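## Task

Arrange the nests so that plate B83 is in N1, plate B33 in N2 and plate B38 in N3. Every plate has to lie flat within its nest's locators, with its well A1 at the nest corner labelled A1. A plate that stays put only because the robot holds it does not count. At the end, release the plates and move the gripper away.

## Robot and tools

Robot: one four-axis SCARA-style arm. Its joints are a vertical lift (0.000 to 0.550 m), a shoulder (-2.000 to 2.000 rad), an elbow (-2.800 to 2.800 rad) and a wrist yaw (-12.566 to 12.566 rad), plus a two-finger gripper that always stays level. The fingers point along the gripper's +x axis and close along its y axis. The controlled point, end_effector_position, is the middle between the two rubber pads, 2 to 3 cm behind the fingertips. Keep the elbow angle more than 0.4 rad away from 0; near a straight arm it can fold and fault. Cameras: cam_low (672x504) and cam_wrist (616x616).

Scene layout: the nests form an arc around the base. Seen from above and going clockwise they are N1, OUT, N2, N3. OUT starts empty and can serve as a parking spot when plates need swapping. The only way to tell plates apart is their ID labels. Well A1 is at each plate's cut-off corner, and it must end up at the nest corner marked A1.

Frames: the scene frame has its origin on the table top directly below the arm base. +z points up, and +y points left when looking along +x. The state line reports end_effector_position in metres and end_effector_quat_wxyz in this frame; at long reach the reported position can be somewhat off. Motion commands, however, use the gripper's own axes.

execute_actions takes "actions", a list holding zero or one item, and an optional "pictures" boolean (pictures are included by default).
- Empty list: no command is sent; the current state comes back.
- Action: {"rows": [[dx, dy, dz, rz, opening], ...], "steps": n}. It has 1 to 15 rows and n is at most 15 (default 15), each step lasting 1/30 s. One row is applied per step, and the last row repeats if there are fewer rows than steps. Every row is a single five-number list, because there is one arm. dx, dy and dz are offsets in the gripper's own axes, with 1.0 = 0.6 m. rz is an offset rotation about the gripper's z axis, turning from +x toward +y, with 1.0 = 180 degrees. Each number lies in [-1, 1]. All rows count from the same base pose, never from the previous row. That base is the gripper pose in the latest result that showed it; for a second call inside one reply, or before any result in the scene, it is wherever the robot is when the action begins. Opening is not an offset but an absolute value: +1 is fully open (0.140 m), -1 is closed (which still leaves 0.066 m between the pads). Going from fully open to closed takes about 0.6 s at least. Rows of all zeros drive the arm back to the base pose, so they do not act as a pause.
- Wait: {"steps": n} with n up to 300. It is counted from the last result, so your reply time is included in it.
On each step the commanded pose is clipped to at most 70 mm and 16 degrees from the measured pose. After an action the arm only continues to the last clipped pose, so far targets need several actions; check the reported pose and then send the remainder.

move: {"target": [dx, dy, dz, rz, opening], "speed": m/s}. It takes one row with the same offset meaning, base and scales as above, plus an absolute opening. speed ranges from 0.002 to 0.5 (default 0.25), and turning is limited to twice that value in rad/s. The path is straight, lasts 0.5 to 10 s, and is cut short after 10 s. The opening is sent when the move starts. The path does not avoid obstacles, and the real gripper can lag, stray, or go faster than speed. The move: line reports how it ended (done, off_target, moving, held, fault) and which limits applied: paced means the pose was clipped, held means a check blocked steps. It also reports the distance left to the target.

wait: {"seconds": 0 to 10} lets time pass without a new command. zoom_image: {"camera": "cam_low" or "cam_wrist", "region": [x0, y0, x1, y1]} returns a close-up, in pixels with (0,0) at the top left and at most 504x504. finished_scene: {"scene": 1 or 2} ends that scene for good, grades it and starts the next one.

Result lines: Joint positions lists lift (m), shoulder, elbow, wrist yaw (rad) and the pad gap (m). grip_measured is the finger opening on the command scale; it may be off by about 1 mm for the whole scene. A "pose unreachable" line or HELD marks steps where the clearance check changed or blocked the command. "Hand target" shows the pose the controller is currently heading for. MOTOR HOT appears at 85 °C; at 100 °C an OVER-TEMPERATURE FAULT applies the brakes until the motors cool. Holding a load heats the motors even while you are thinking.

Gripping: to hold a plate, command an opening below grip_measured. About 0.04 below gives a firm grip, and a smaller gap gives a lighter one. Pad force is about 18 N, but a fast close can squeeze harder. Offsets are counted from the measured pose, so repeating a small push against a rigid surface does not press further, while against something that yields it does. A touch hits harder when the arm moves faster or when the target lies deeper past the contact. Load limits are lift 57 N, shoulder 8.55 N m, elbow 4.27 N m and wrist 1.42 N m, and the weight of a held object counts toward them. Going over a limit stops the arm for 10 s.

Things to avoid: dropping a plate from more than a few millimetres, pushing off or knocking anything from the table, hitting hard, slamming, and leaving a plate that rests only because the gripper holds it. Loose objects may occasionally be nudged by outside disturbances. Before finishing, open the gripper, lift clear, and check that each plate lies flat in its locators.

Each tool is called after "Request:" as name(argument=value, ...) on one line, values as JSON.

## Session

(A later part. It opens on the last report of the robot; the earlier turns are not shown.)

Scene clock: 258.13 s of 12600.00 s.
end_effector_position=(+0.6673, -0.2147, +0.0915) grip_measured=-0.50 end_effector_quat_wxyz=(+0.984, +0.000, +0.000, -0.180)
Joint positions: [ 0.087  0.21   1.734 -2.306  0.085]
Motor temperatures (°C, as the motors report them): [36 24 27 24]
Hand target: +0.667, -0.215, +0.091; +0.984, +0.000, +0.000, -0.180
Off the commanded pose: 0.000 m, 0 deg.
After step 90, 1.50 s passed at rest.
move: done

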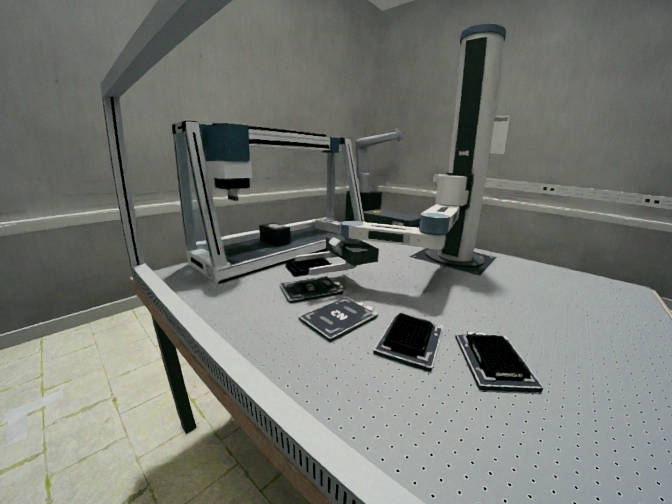

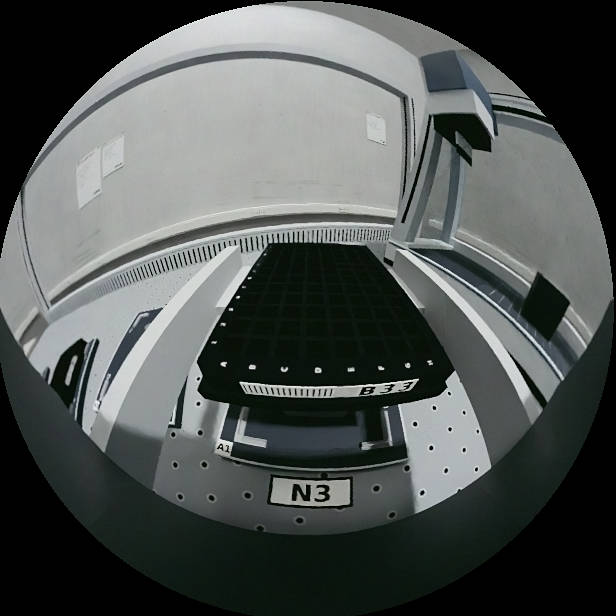

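Request:
move(target=[-0.003, 0.297, 0, 0.087, -0.6], speed=0.25)

Request:
move(target=[0, 0, -0.09, 0, -0.6], speed=0.12)

Scene clock: 266.17 s of 12600.00 s.
end_effector_position=(+0.7288, -0.0472, +0.0915) grip_measured=-0.50 end_effector_quat_wxyz=(+0.999, +0.000, +0.000, -0.044)
Joint positions: [ 0.087  0.504  1.849 -2.442  0.085]
Motor temperatures (°C, as the motors report them): [36 24 26 24]
Hand target: +0.729, -0.047, +0.092; +0.999, +0.000, +0.000, -0.044
Off the commanded pose: 0.000 m, 0 deg.
After step 90, 3.97 s passed at rest.
move: done

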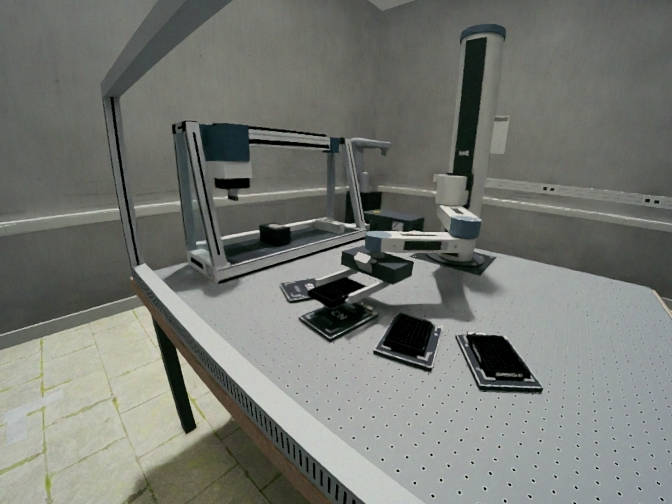

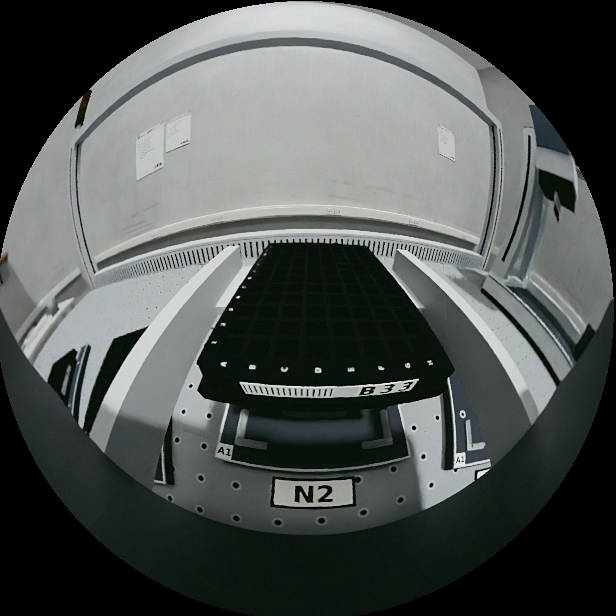

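Scene clock: 266.90 s of 12600.00 s.
end_effector_position=(+0.7288, -0.0472, +0.0374) grip_measured=-0.50 end_effector_quat_wxyz=(+0.999, +0.000, +0.000, -0.044)
Joint positions: [ 0.032  0.504  1.849 -2.442  0.085]
Motor temperatures (°C, as the motors report them): [36 24 26 24]
Hand target: +0.729, -0.047, +0.038; +0.999, +0.000, +0.000, -0.044
Off the commanded pose: 0.000 m, 0 deg.
move: done

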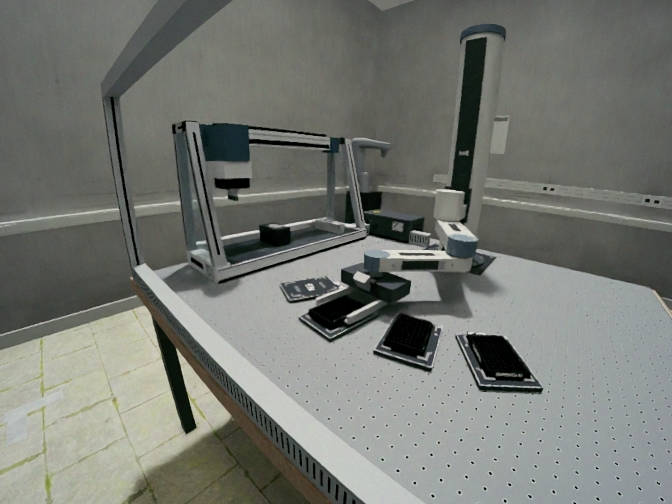

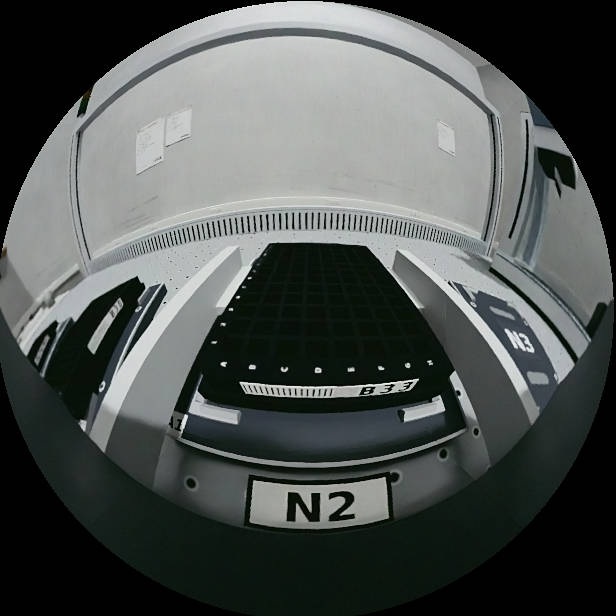

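Request:
move(target=[0, 0, -0.007, 0, -0.6], speed=0.05)

Request:
move(target=[0, 0, 0, 0, 0.0], speed=0.1)

Request:
move(target=[0, 0, 0.097, 0, 0.0], speed=0.2)

Scene clock: 273.57 s of 12600.00 s.
end_effector_position=(+0.7290, -0.0462, +0.0334) grip_measured=-0.50 end_effector_quat_wxyz=(+0.999, +0.000, +0.000, -0.042)
Joint positions: [ 0.028  0.505  1.85  -2.439  0.085]
Motor temperatures (°C, as the motors report them): [36 24 26 24]
Hand target: +0.729, -0.047, +0.033; +0.999, +0.000, +0.000, -0.044
Off the commanded pose: 0.001 m, 0 deg.
After step 90, 2.97 s passed at rest.
move: done

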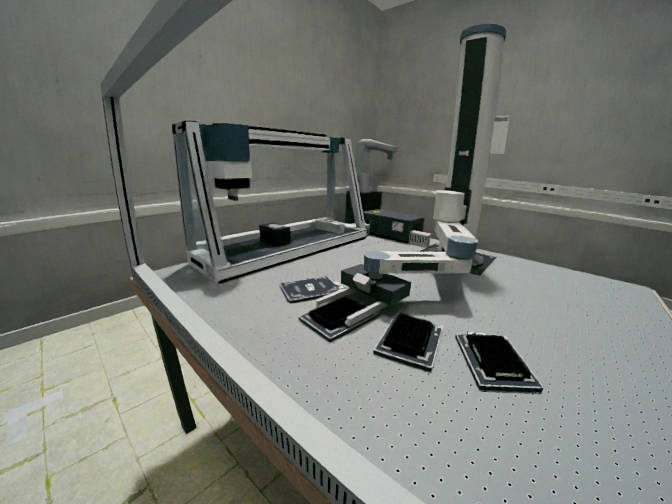

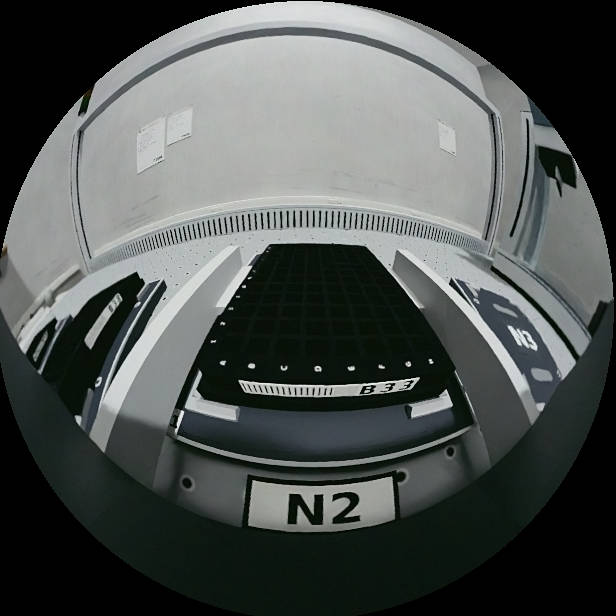

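Scene clock: 274.07 s of 12600.00 s.
end_effector_position=(+0.7291, -0.0460, +0.0334) grip_measured=+0.00 end_effector_quat_wxyz=(+0.999, +0.000, +0.000, -0.042)
Joint positions: [ 0.028  0.505  1.85  -2.439  0.103]
Motor temperatures (°C, as the motors report them): [36 24 26 24]
Hand target: +0.729, -0.046, +0.033; +0.999, +0.000, +0.000, -0.042
Off the commanded pose: 0.000 m, 0 deg.
move: done

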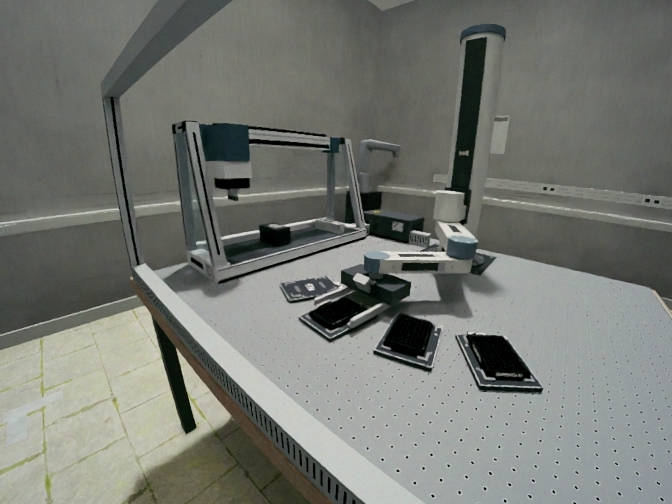

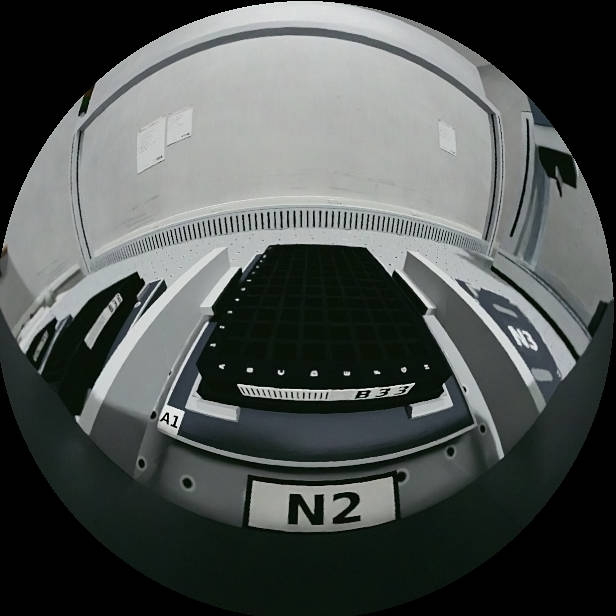

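Scene clock: 274.80 s of 12600.00 s.
end_effector_position=(+0.7291, -0.0460, +0.0917) grip_measured=+0.00 end_effector_quat_wxyz=(+0.999, +0.000, +0.000, -0.042)
Joint positions: [ 0.087  0.505  1.85  -2.439  0.103]
Motor temperatures (°C, as the motors report them): [36 24 26 24]
Hand target: +0.729, -0.046, +0.092; +0.999, +0.000, +0.000, -0.042
Off the commanded pose: 0.000 m, 0 deg.
move: done

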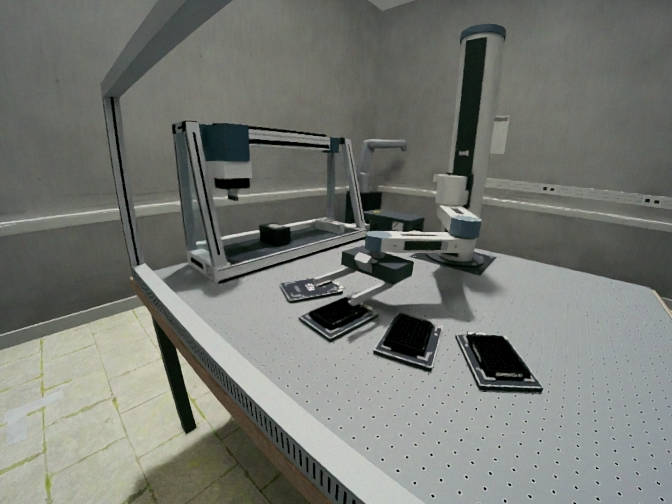

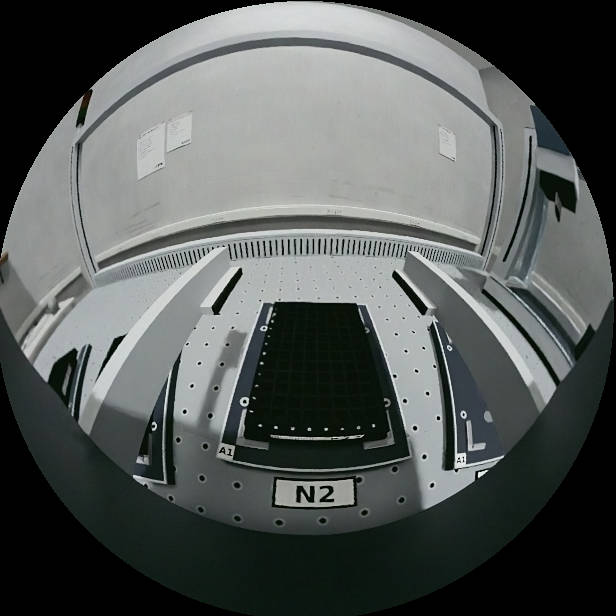

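Request:
move(target=[-0.088, 0.290, 0, 0.116, 0.0], speed=0.3)

Request:
move(target=[0, 0, -0.097, 0, 0.0], speed=0.15)

Request:
move(target=[0, 0, 0, 0, -0.6], speed=0.1)

Request:
move(target=[0, 0, 0.097, 0, -0.6], speed=0.2)

Scene clock: 287.67 s of 12600.00 s.
end_effector_position=(+0.6910, +0.1320, +0.0917) grip_measured=+0.00 end_effector_quat_wxyz=(+0.990, +0.000, +0.000, +0.140)
Joint positions: [ 0.087  0.89   1.707 -2.315  0.103]
Motor temperatures (°C, as the motors report them): [36 24 26 24]
Hand target: +0.691, +0.132, +0.092; +0.990, +0.000, +0.000, +0.140
Off the commanded pose: 0.000 m, 0 deg.
After step 90, 8.87 s passed at rest.
move: done

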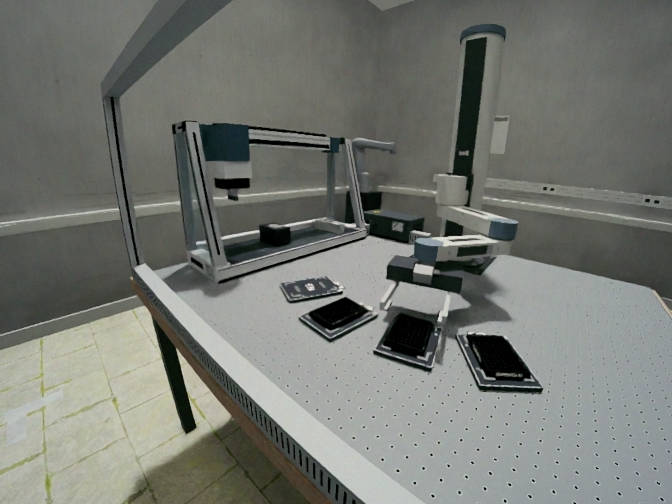

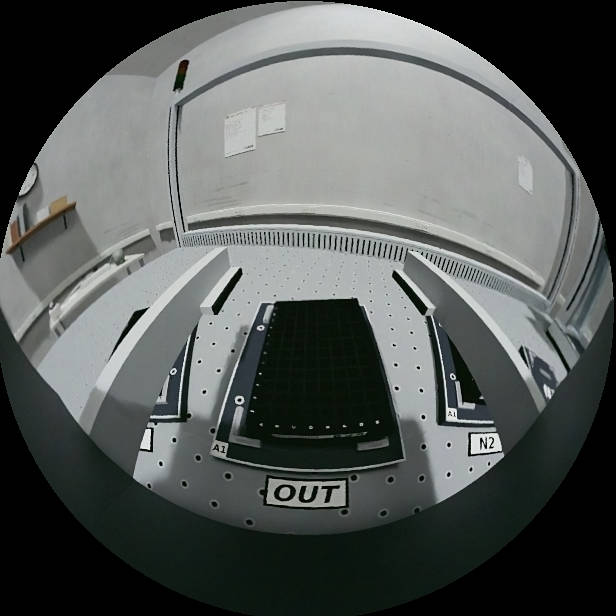

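Scene clock: 288.40 s of 12600.00 s.
end_effector_position=(+0.6910, +0.1320, +0.0334) grip_measured=+0.00 end_effector_quat_wxyz=(+0.990, +0.000, +0.000, +0.140)
Joint positions: [ 0.028  0.89   1.707 -2.315  0.103]
Motor temperatures (°C, as the motors report them): [36 24 26 24]
Hand target: +0.691, +0.132, +0.033; +0.990, +0.000, +0.000, +0.140
Off the commanded pose: 0.000 m, 0 deg.
move: done

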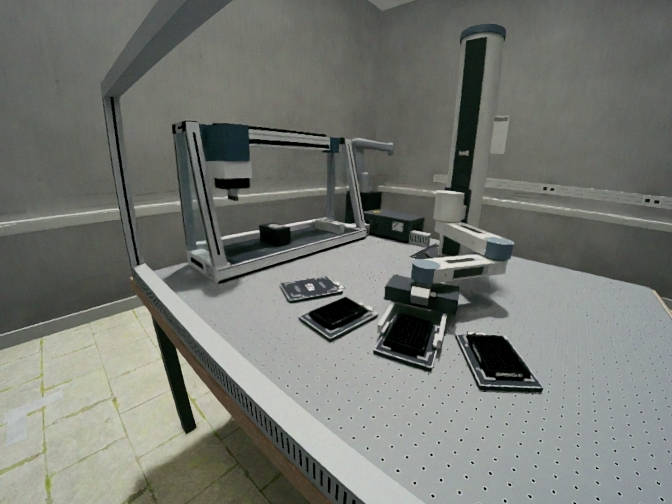

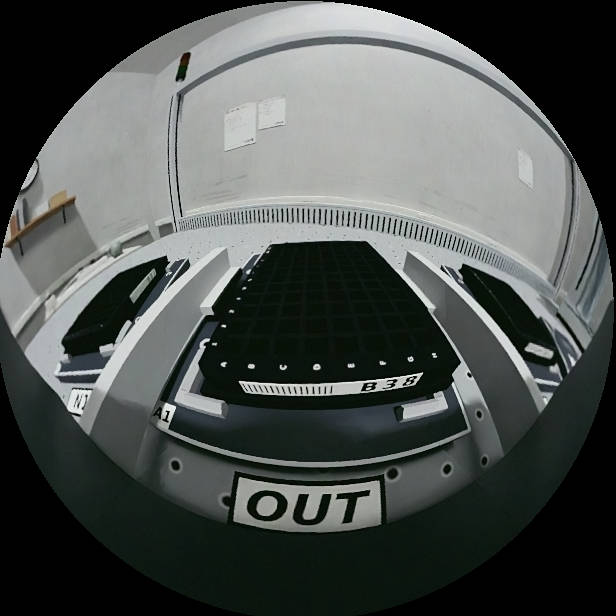

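Scene clock: 288.90 s of 12600.00 s.
end_effector_position=(+0.6910, +0.1319, +0.0334) grip_measured=-0.52 end_effector_quat_wxyz=(+0.990, +0.000, +0.000, +0.140)
Joint positions: [ 0.028  0.89   1.707 -2.316  0.084]
Motor temperatures (°C, as the motors report them): [36 24 26 24]
Hand target: +0.691, +0.132, +0.033; +0.990, +0.000, +0.000, +0.140
Off the commanded pose: 0.000 m, 0 deg.
move: done

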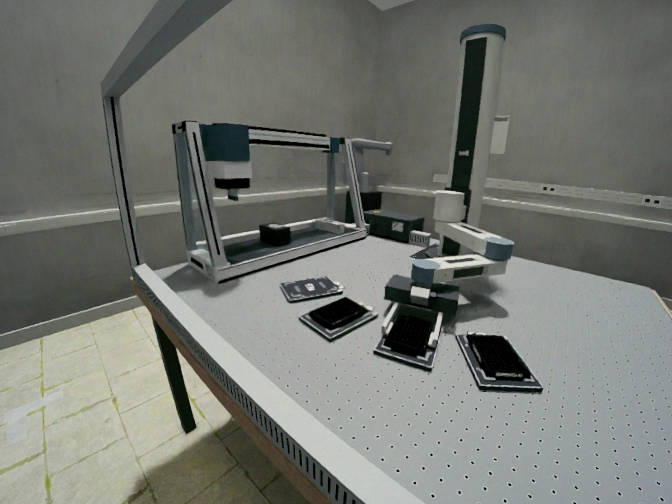

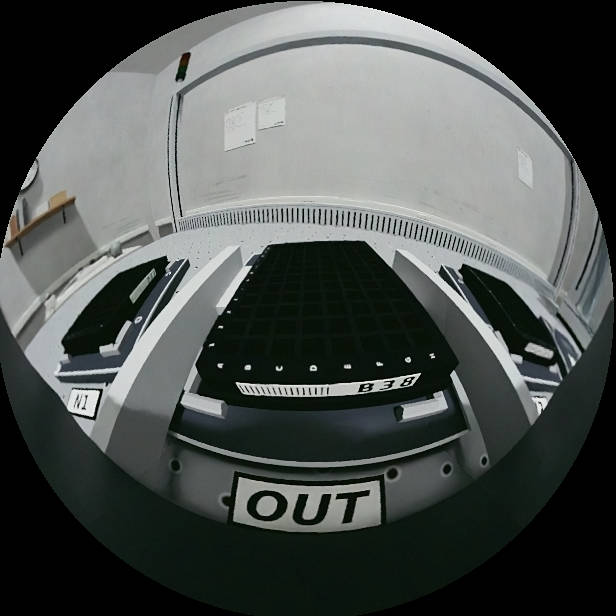

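Scene clock: 289.63 s of 12600.00 s.
end_effector_position=(+0.6911, +0.1319, +0.0917) grip_measured=-0.52 end_effector_quat_wxyz=(+0.990, +0.000, +0.000, +0.140)
Joint positions: [ 0.087  0.89   1.707 -2.316  0.084]
Motor temperatures (°C, as the motors report them): [36 24 26 24]
Hand target: +0.691, +0.132, +0.092; +0.990, +0.000, +0.000, +0.140
Off the commanded pose: 0.000 m, 0 deg.
move: done

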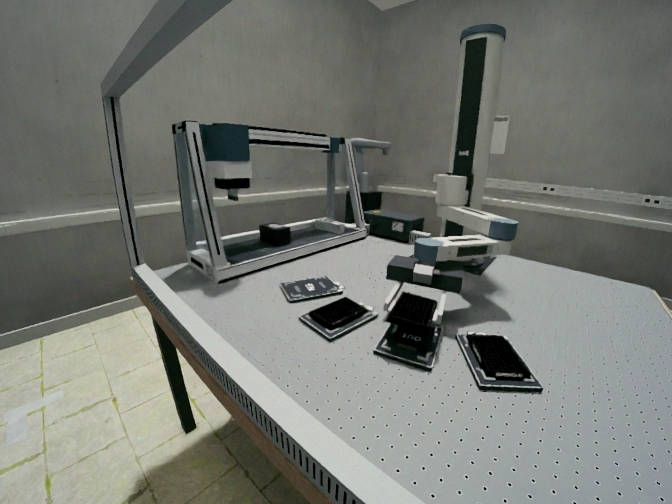

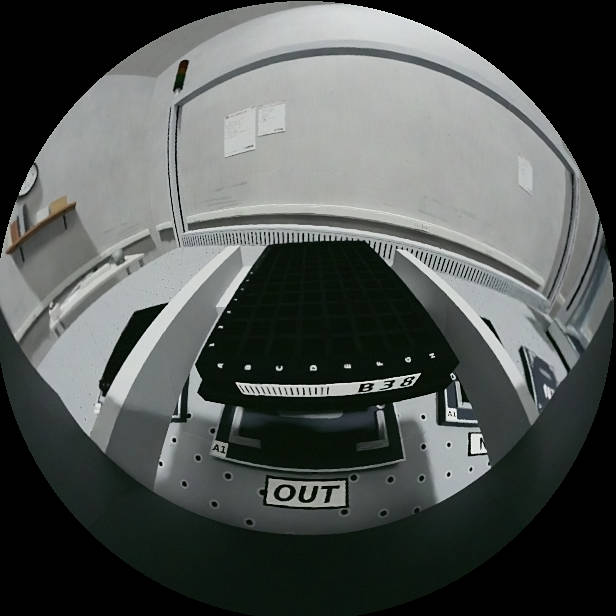

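Request:
move(target=[-0.198, -0.544, 0, -0.2044, -0.65], speed=0.25)

Request:
move(target=[0, 0, -0.09, 0, -0.65], speed=0.12)

Scene clock: 299.63 s of 12600.00 s.
end_effector_position=(+0.6672, -0.2147, +0.0917) grip_measured=-0.52 end_effector_quat_wxyz=(+0.984, +0.000, +0.000, -0.180)
Joint positions: [ 0.087  0.21   1.734 -2.305  0.084]
Motor temperatures (°C, as the motors report them): [36 24 26 24]
Hand target: +0.667, -0.215, +0.092; +0.984, +0.000, +0.000, -0.180
Off the commanded pose: 0.000 m, 0 deg.
After step 90, 5.23 s passed at rest.
move: done

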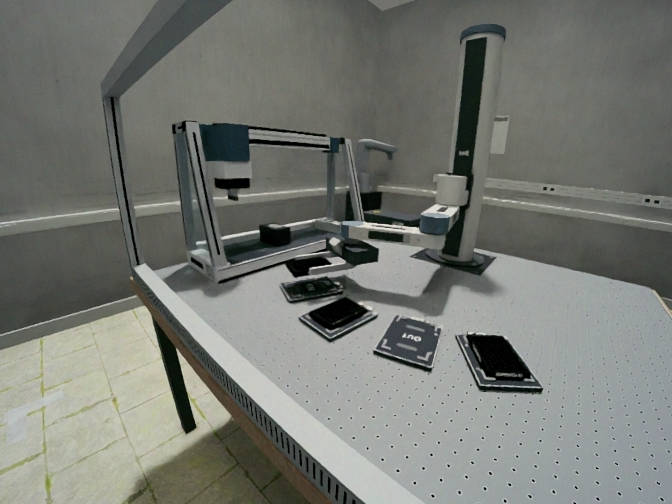

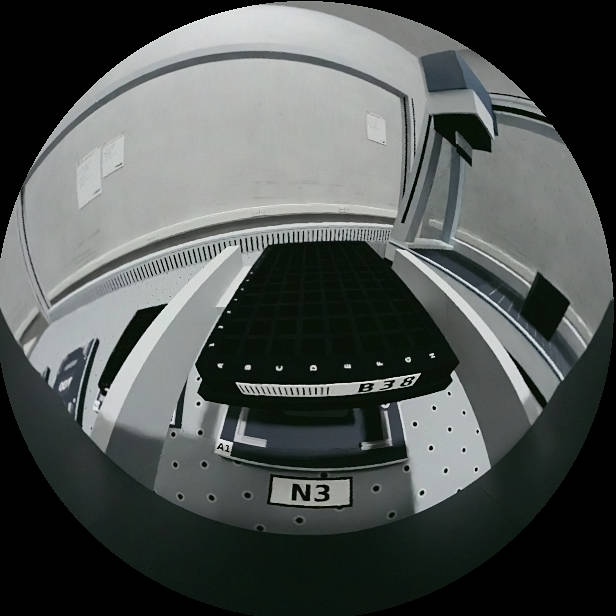

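Scene clock: 300.37 s of 12600.00 s.
end_effector_position=(+0.6672, -0.2148, +0.0376) grip_measured=-0.52 end_effector_quat_wxyz=(+0.984, +0.000, +0.000, -0.180)
Joint positions: [ 0.033  0.21   1.733 -2.305  0.084]
Motor temperatures (°C, as the motors report them): [36 24 26 24]
Hand target: +0.667, -0.215, +0.038; +0.984, +0.000, +0.000, -0.180
Off the commanded pose: 0.000 m, 0 deg.
move: done

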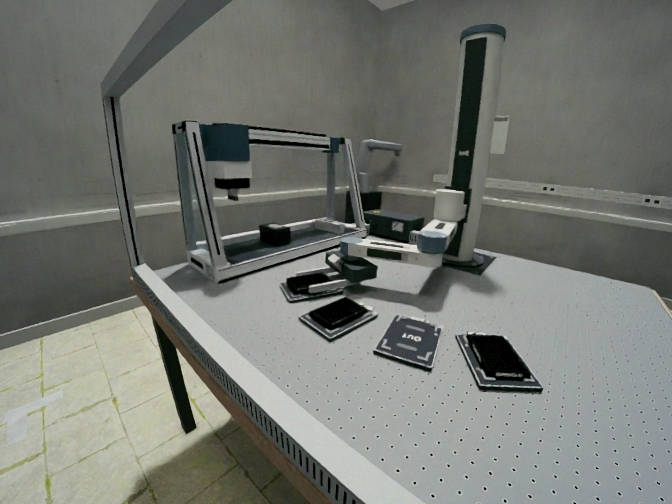

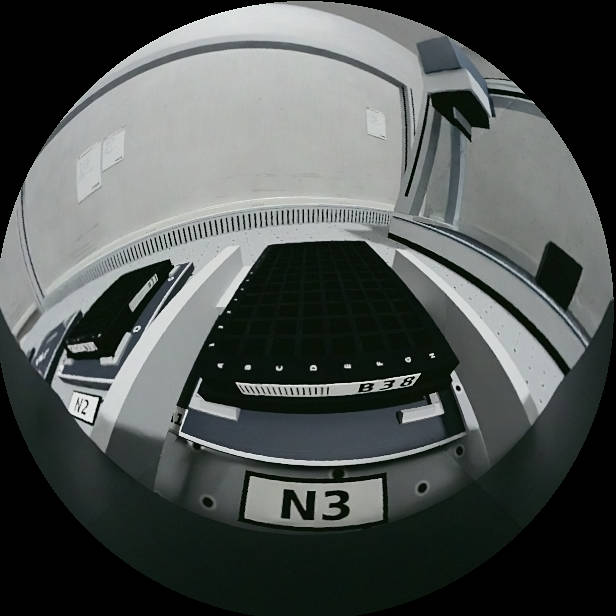

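Request:
move(target=[0, 0.002, -0.007, 0, -0.65], speed=0.05)

Request:
move(target=[0, 0, 0, 0, 0.0], speed=0.1)

Request:
move(target=[0, 0, 0.097, 0, 0.0], speed=0.2)

Scene clock: 307.33 s of 12600.00 s.
end_effector_position=(+0.6669, -0.2155, +0.0336) grip_measured=-0.52 end_effector_quat_wxyz=(+0.983, +0.000, +0.000, -0.185)
Joint positions: [ 0.029  0.211  1.734 -2.317  0.084]
Motor temperatures (°C, as the motors report them): [36 24 26 24]
Hand target: +0.668, -0.214, +0.033; +0.984, +0.000, +0.000, -0.180
Off the commanded pose: 0.002 m, 1 deg.
After step 90, 3.27 s passed at rest.
move: done

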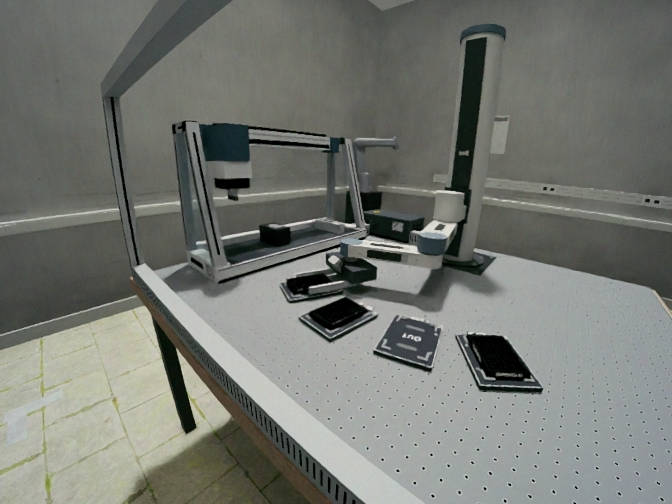

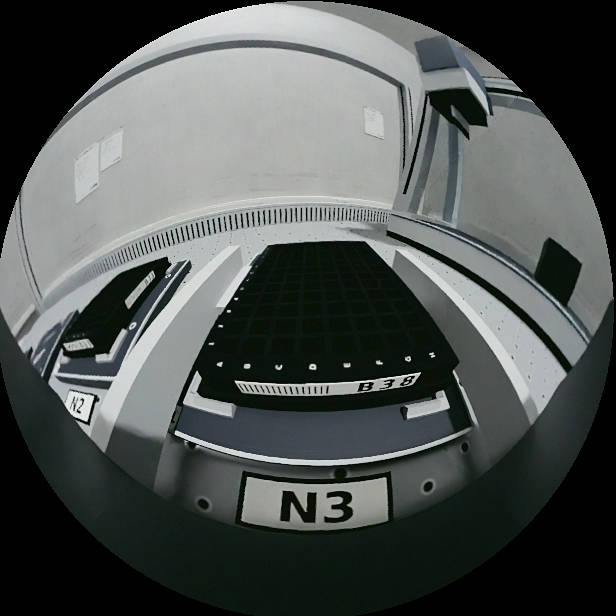

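Scene clock: 307.83 s of 12600.00 s.
end_effector_position=(+0.6669, -0.2156, +0.0337) grip_measured=+0.00 end_effector_quat_wxyz=(+0.983, +0.000, +0.000, -0.185)
Joint positions: [ 0.029  0.211  1.734 -2.317  0.103]
Motor temperatures (°C, as the motors report them): [36 24 26 24]
Hand target: +0.667, -0.216, +0.034; +0.983, +0.000, +0.000, -0.185
Off the commanded pose: 0.000 m, 0 deg.
move: done

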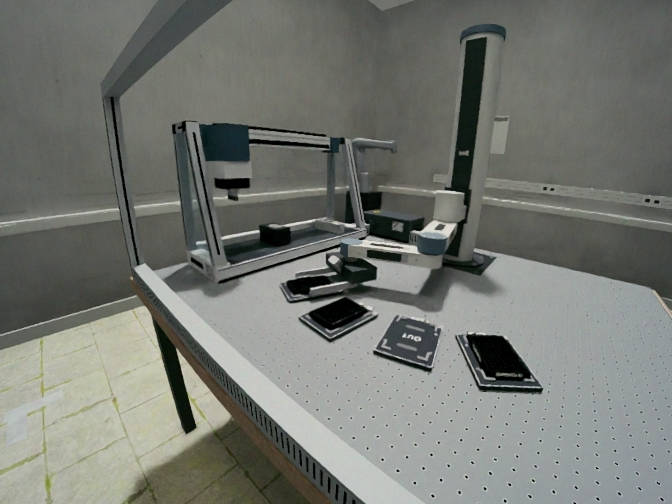

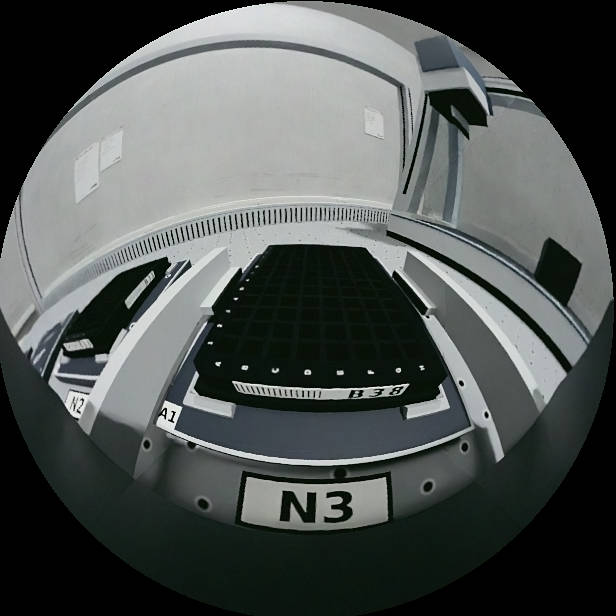

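Scene clock: 308.57 s of 12600.00 s.
end_effector_position=(+0.6669, -0.2156, +0.0919) grip_measured=+0.00 end_effector_quat_wxyz=(+0.983, +0.000, +0.000, -0.185)
Joint positions: [ 0.087  0.211  1.734 -2.317  0.103]
Motor temperatures (°C, as the motors report them): [36 24 26 24]
Hand target: +0.667, -0.216, +0.092; +0.983, +0.000, +0.000, -0.185
Off the commanded pose: 0.000 m, 0 deg.
move: done

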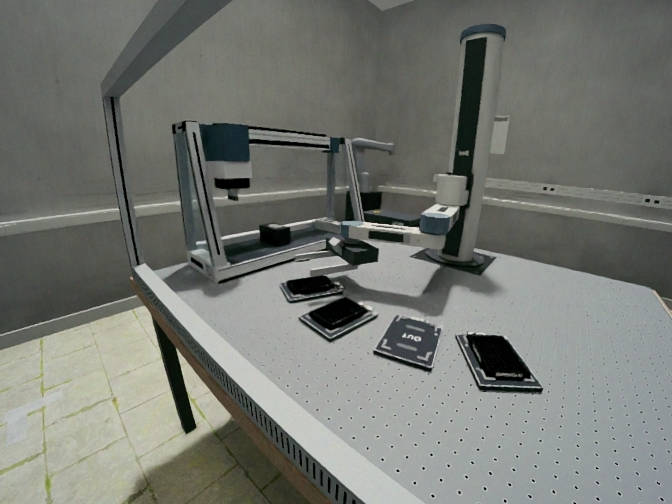

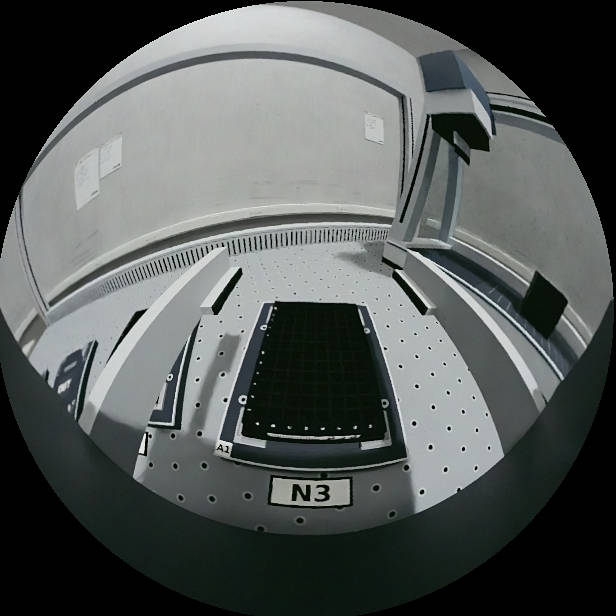

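Request:
move(target=[-0.396, 0.786, 0, 0.311, 0.0], speed=0.35)

Scene clock: 319.37 s of 12600.00 s.
end_effector_position=(+0.6172, +0.3103, +0.0919) grip_measured=+0.00 end_effector_quat_wxyz=(+0.955, +0.000, +0.000, +0.298)
Joint positions: [ 0.087  1.245  1.752 -2.391  0.103]
Motor temperatures (°C, as the motors report them): [36 24 26 24]
Hand target: +0.617, +0.310, +0.092; +0.955, +0.000, +0.000, +0.298
Off the commanded pose: 0.000 m, 0 deg.
After step 90, 5.90 s passed at rest.
move: done

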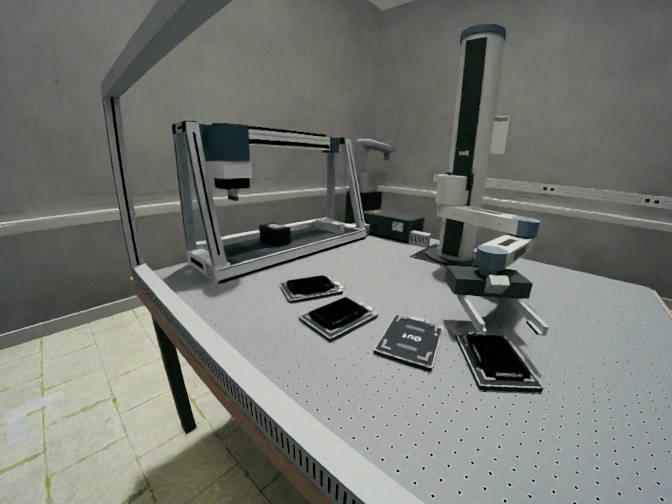

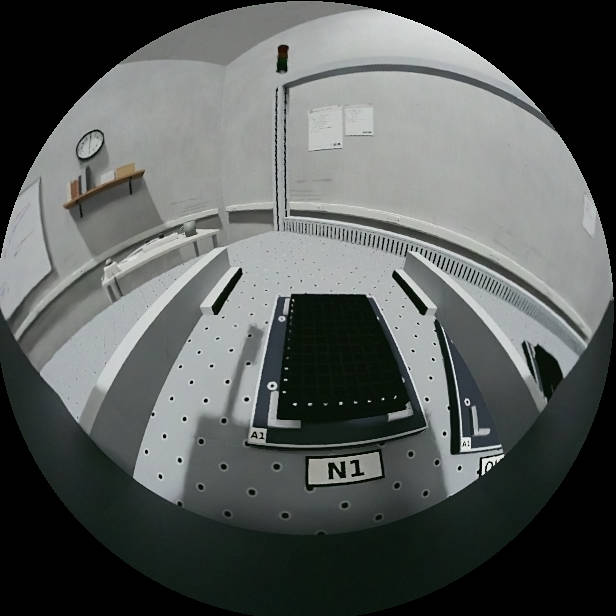

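The N1 plate is oriented correctly: its markings meet at the A1 corner. Scene 1 is done.

Request:
finished_scene(scene=1)

The scene is finished: the task was done.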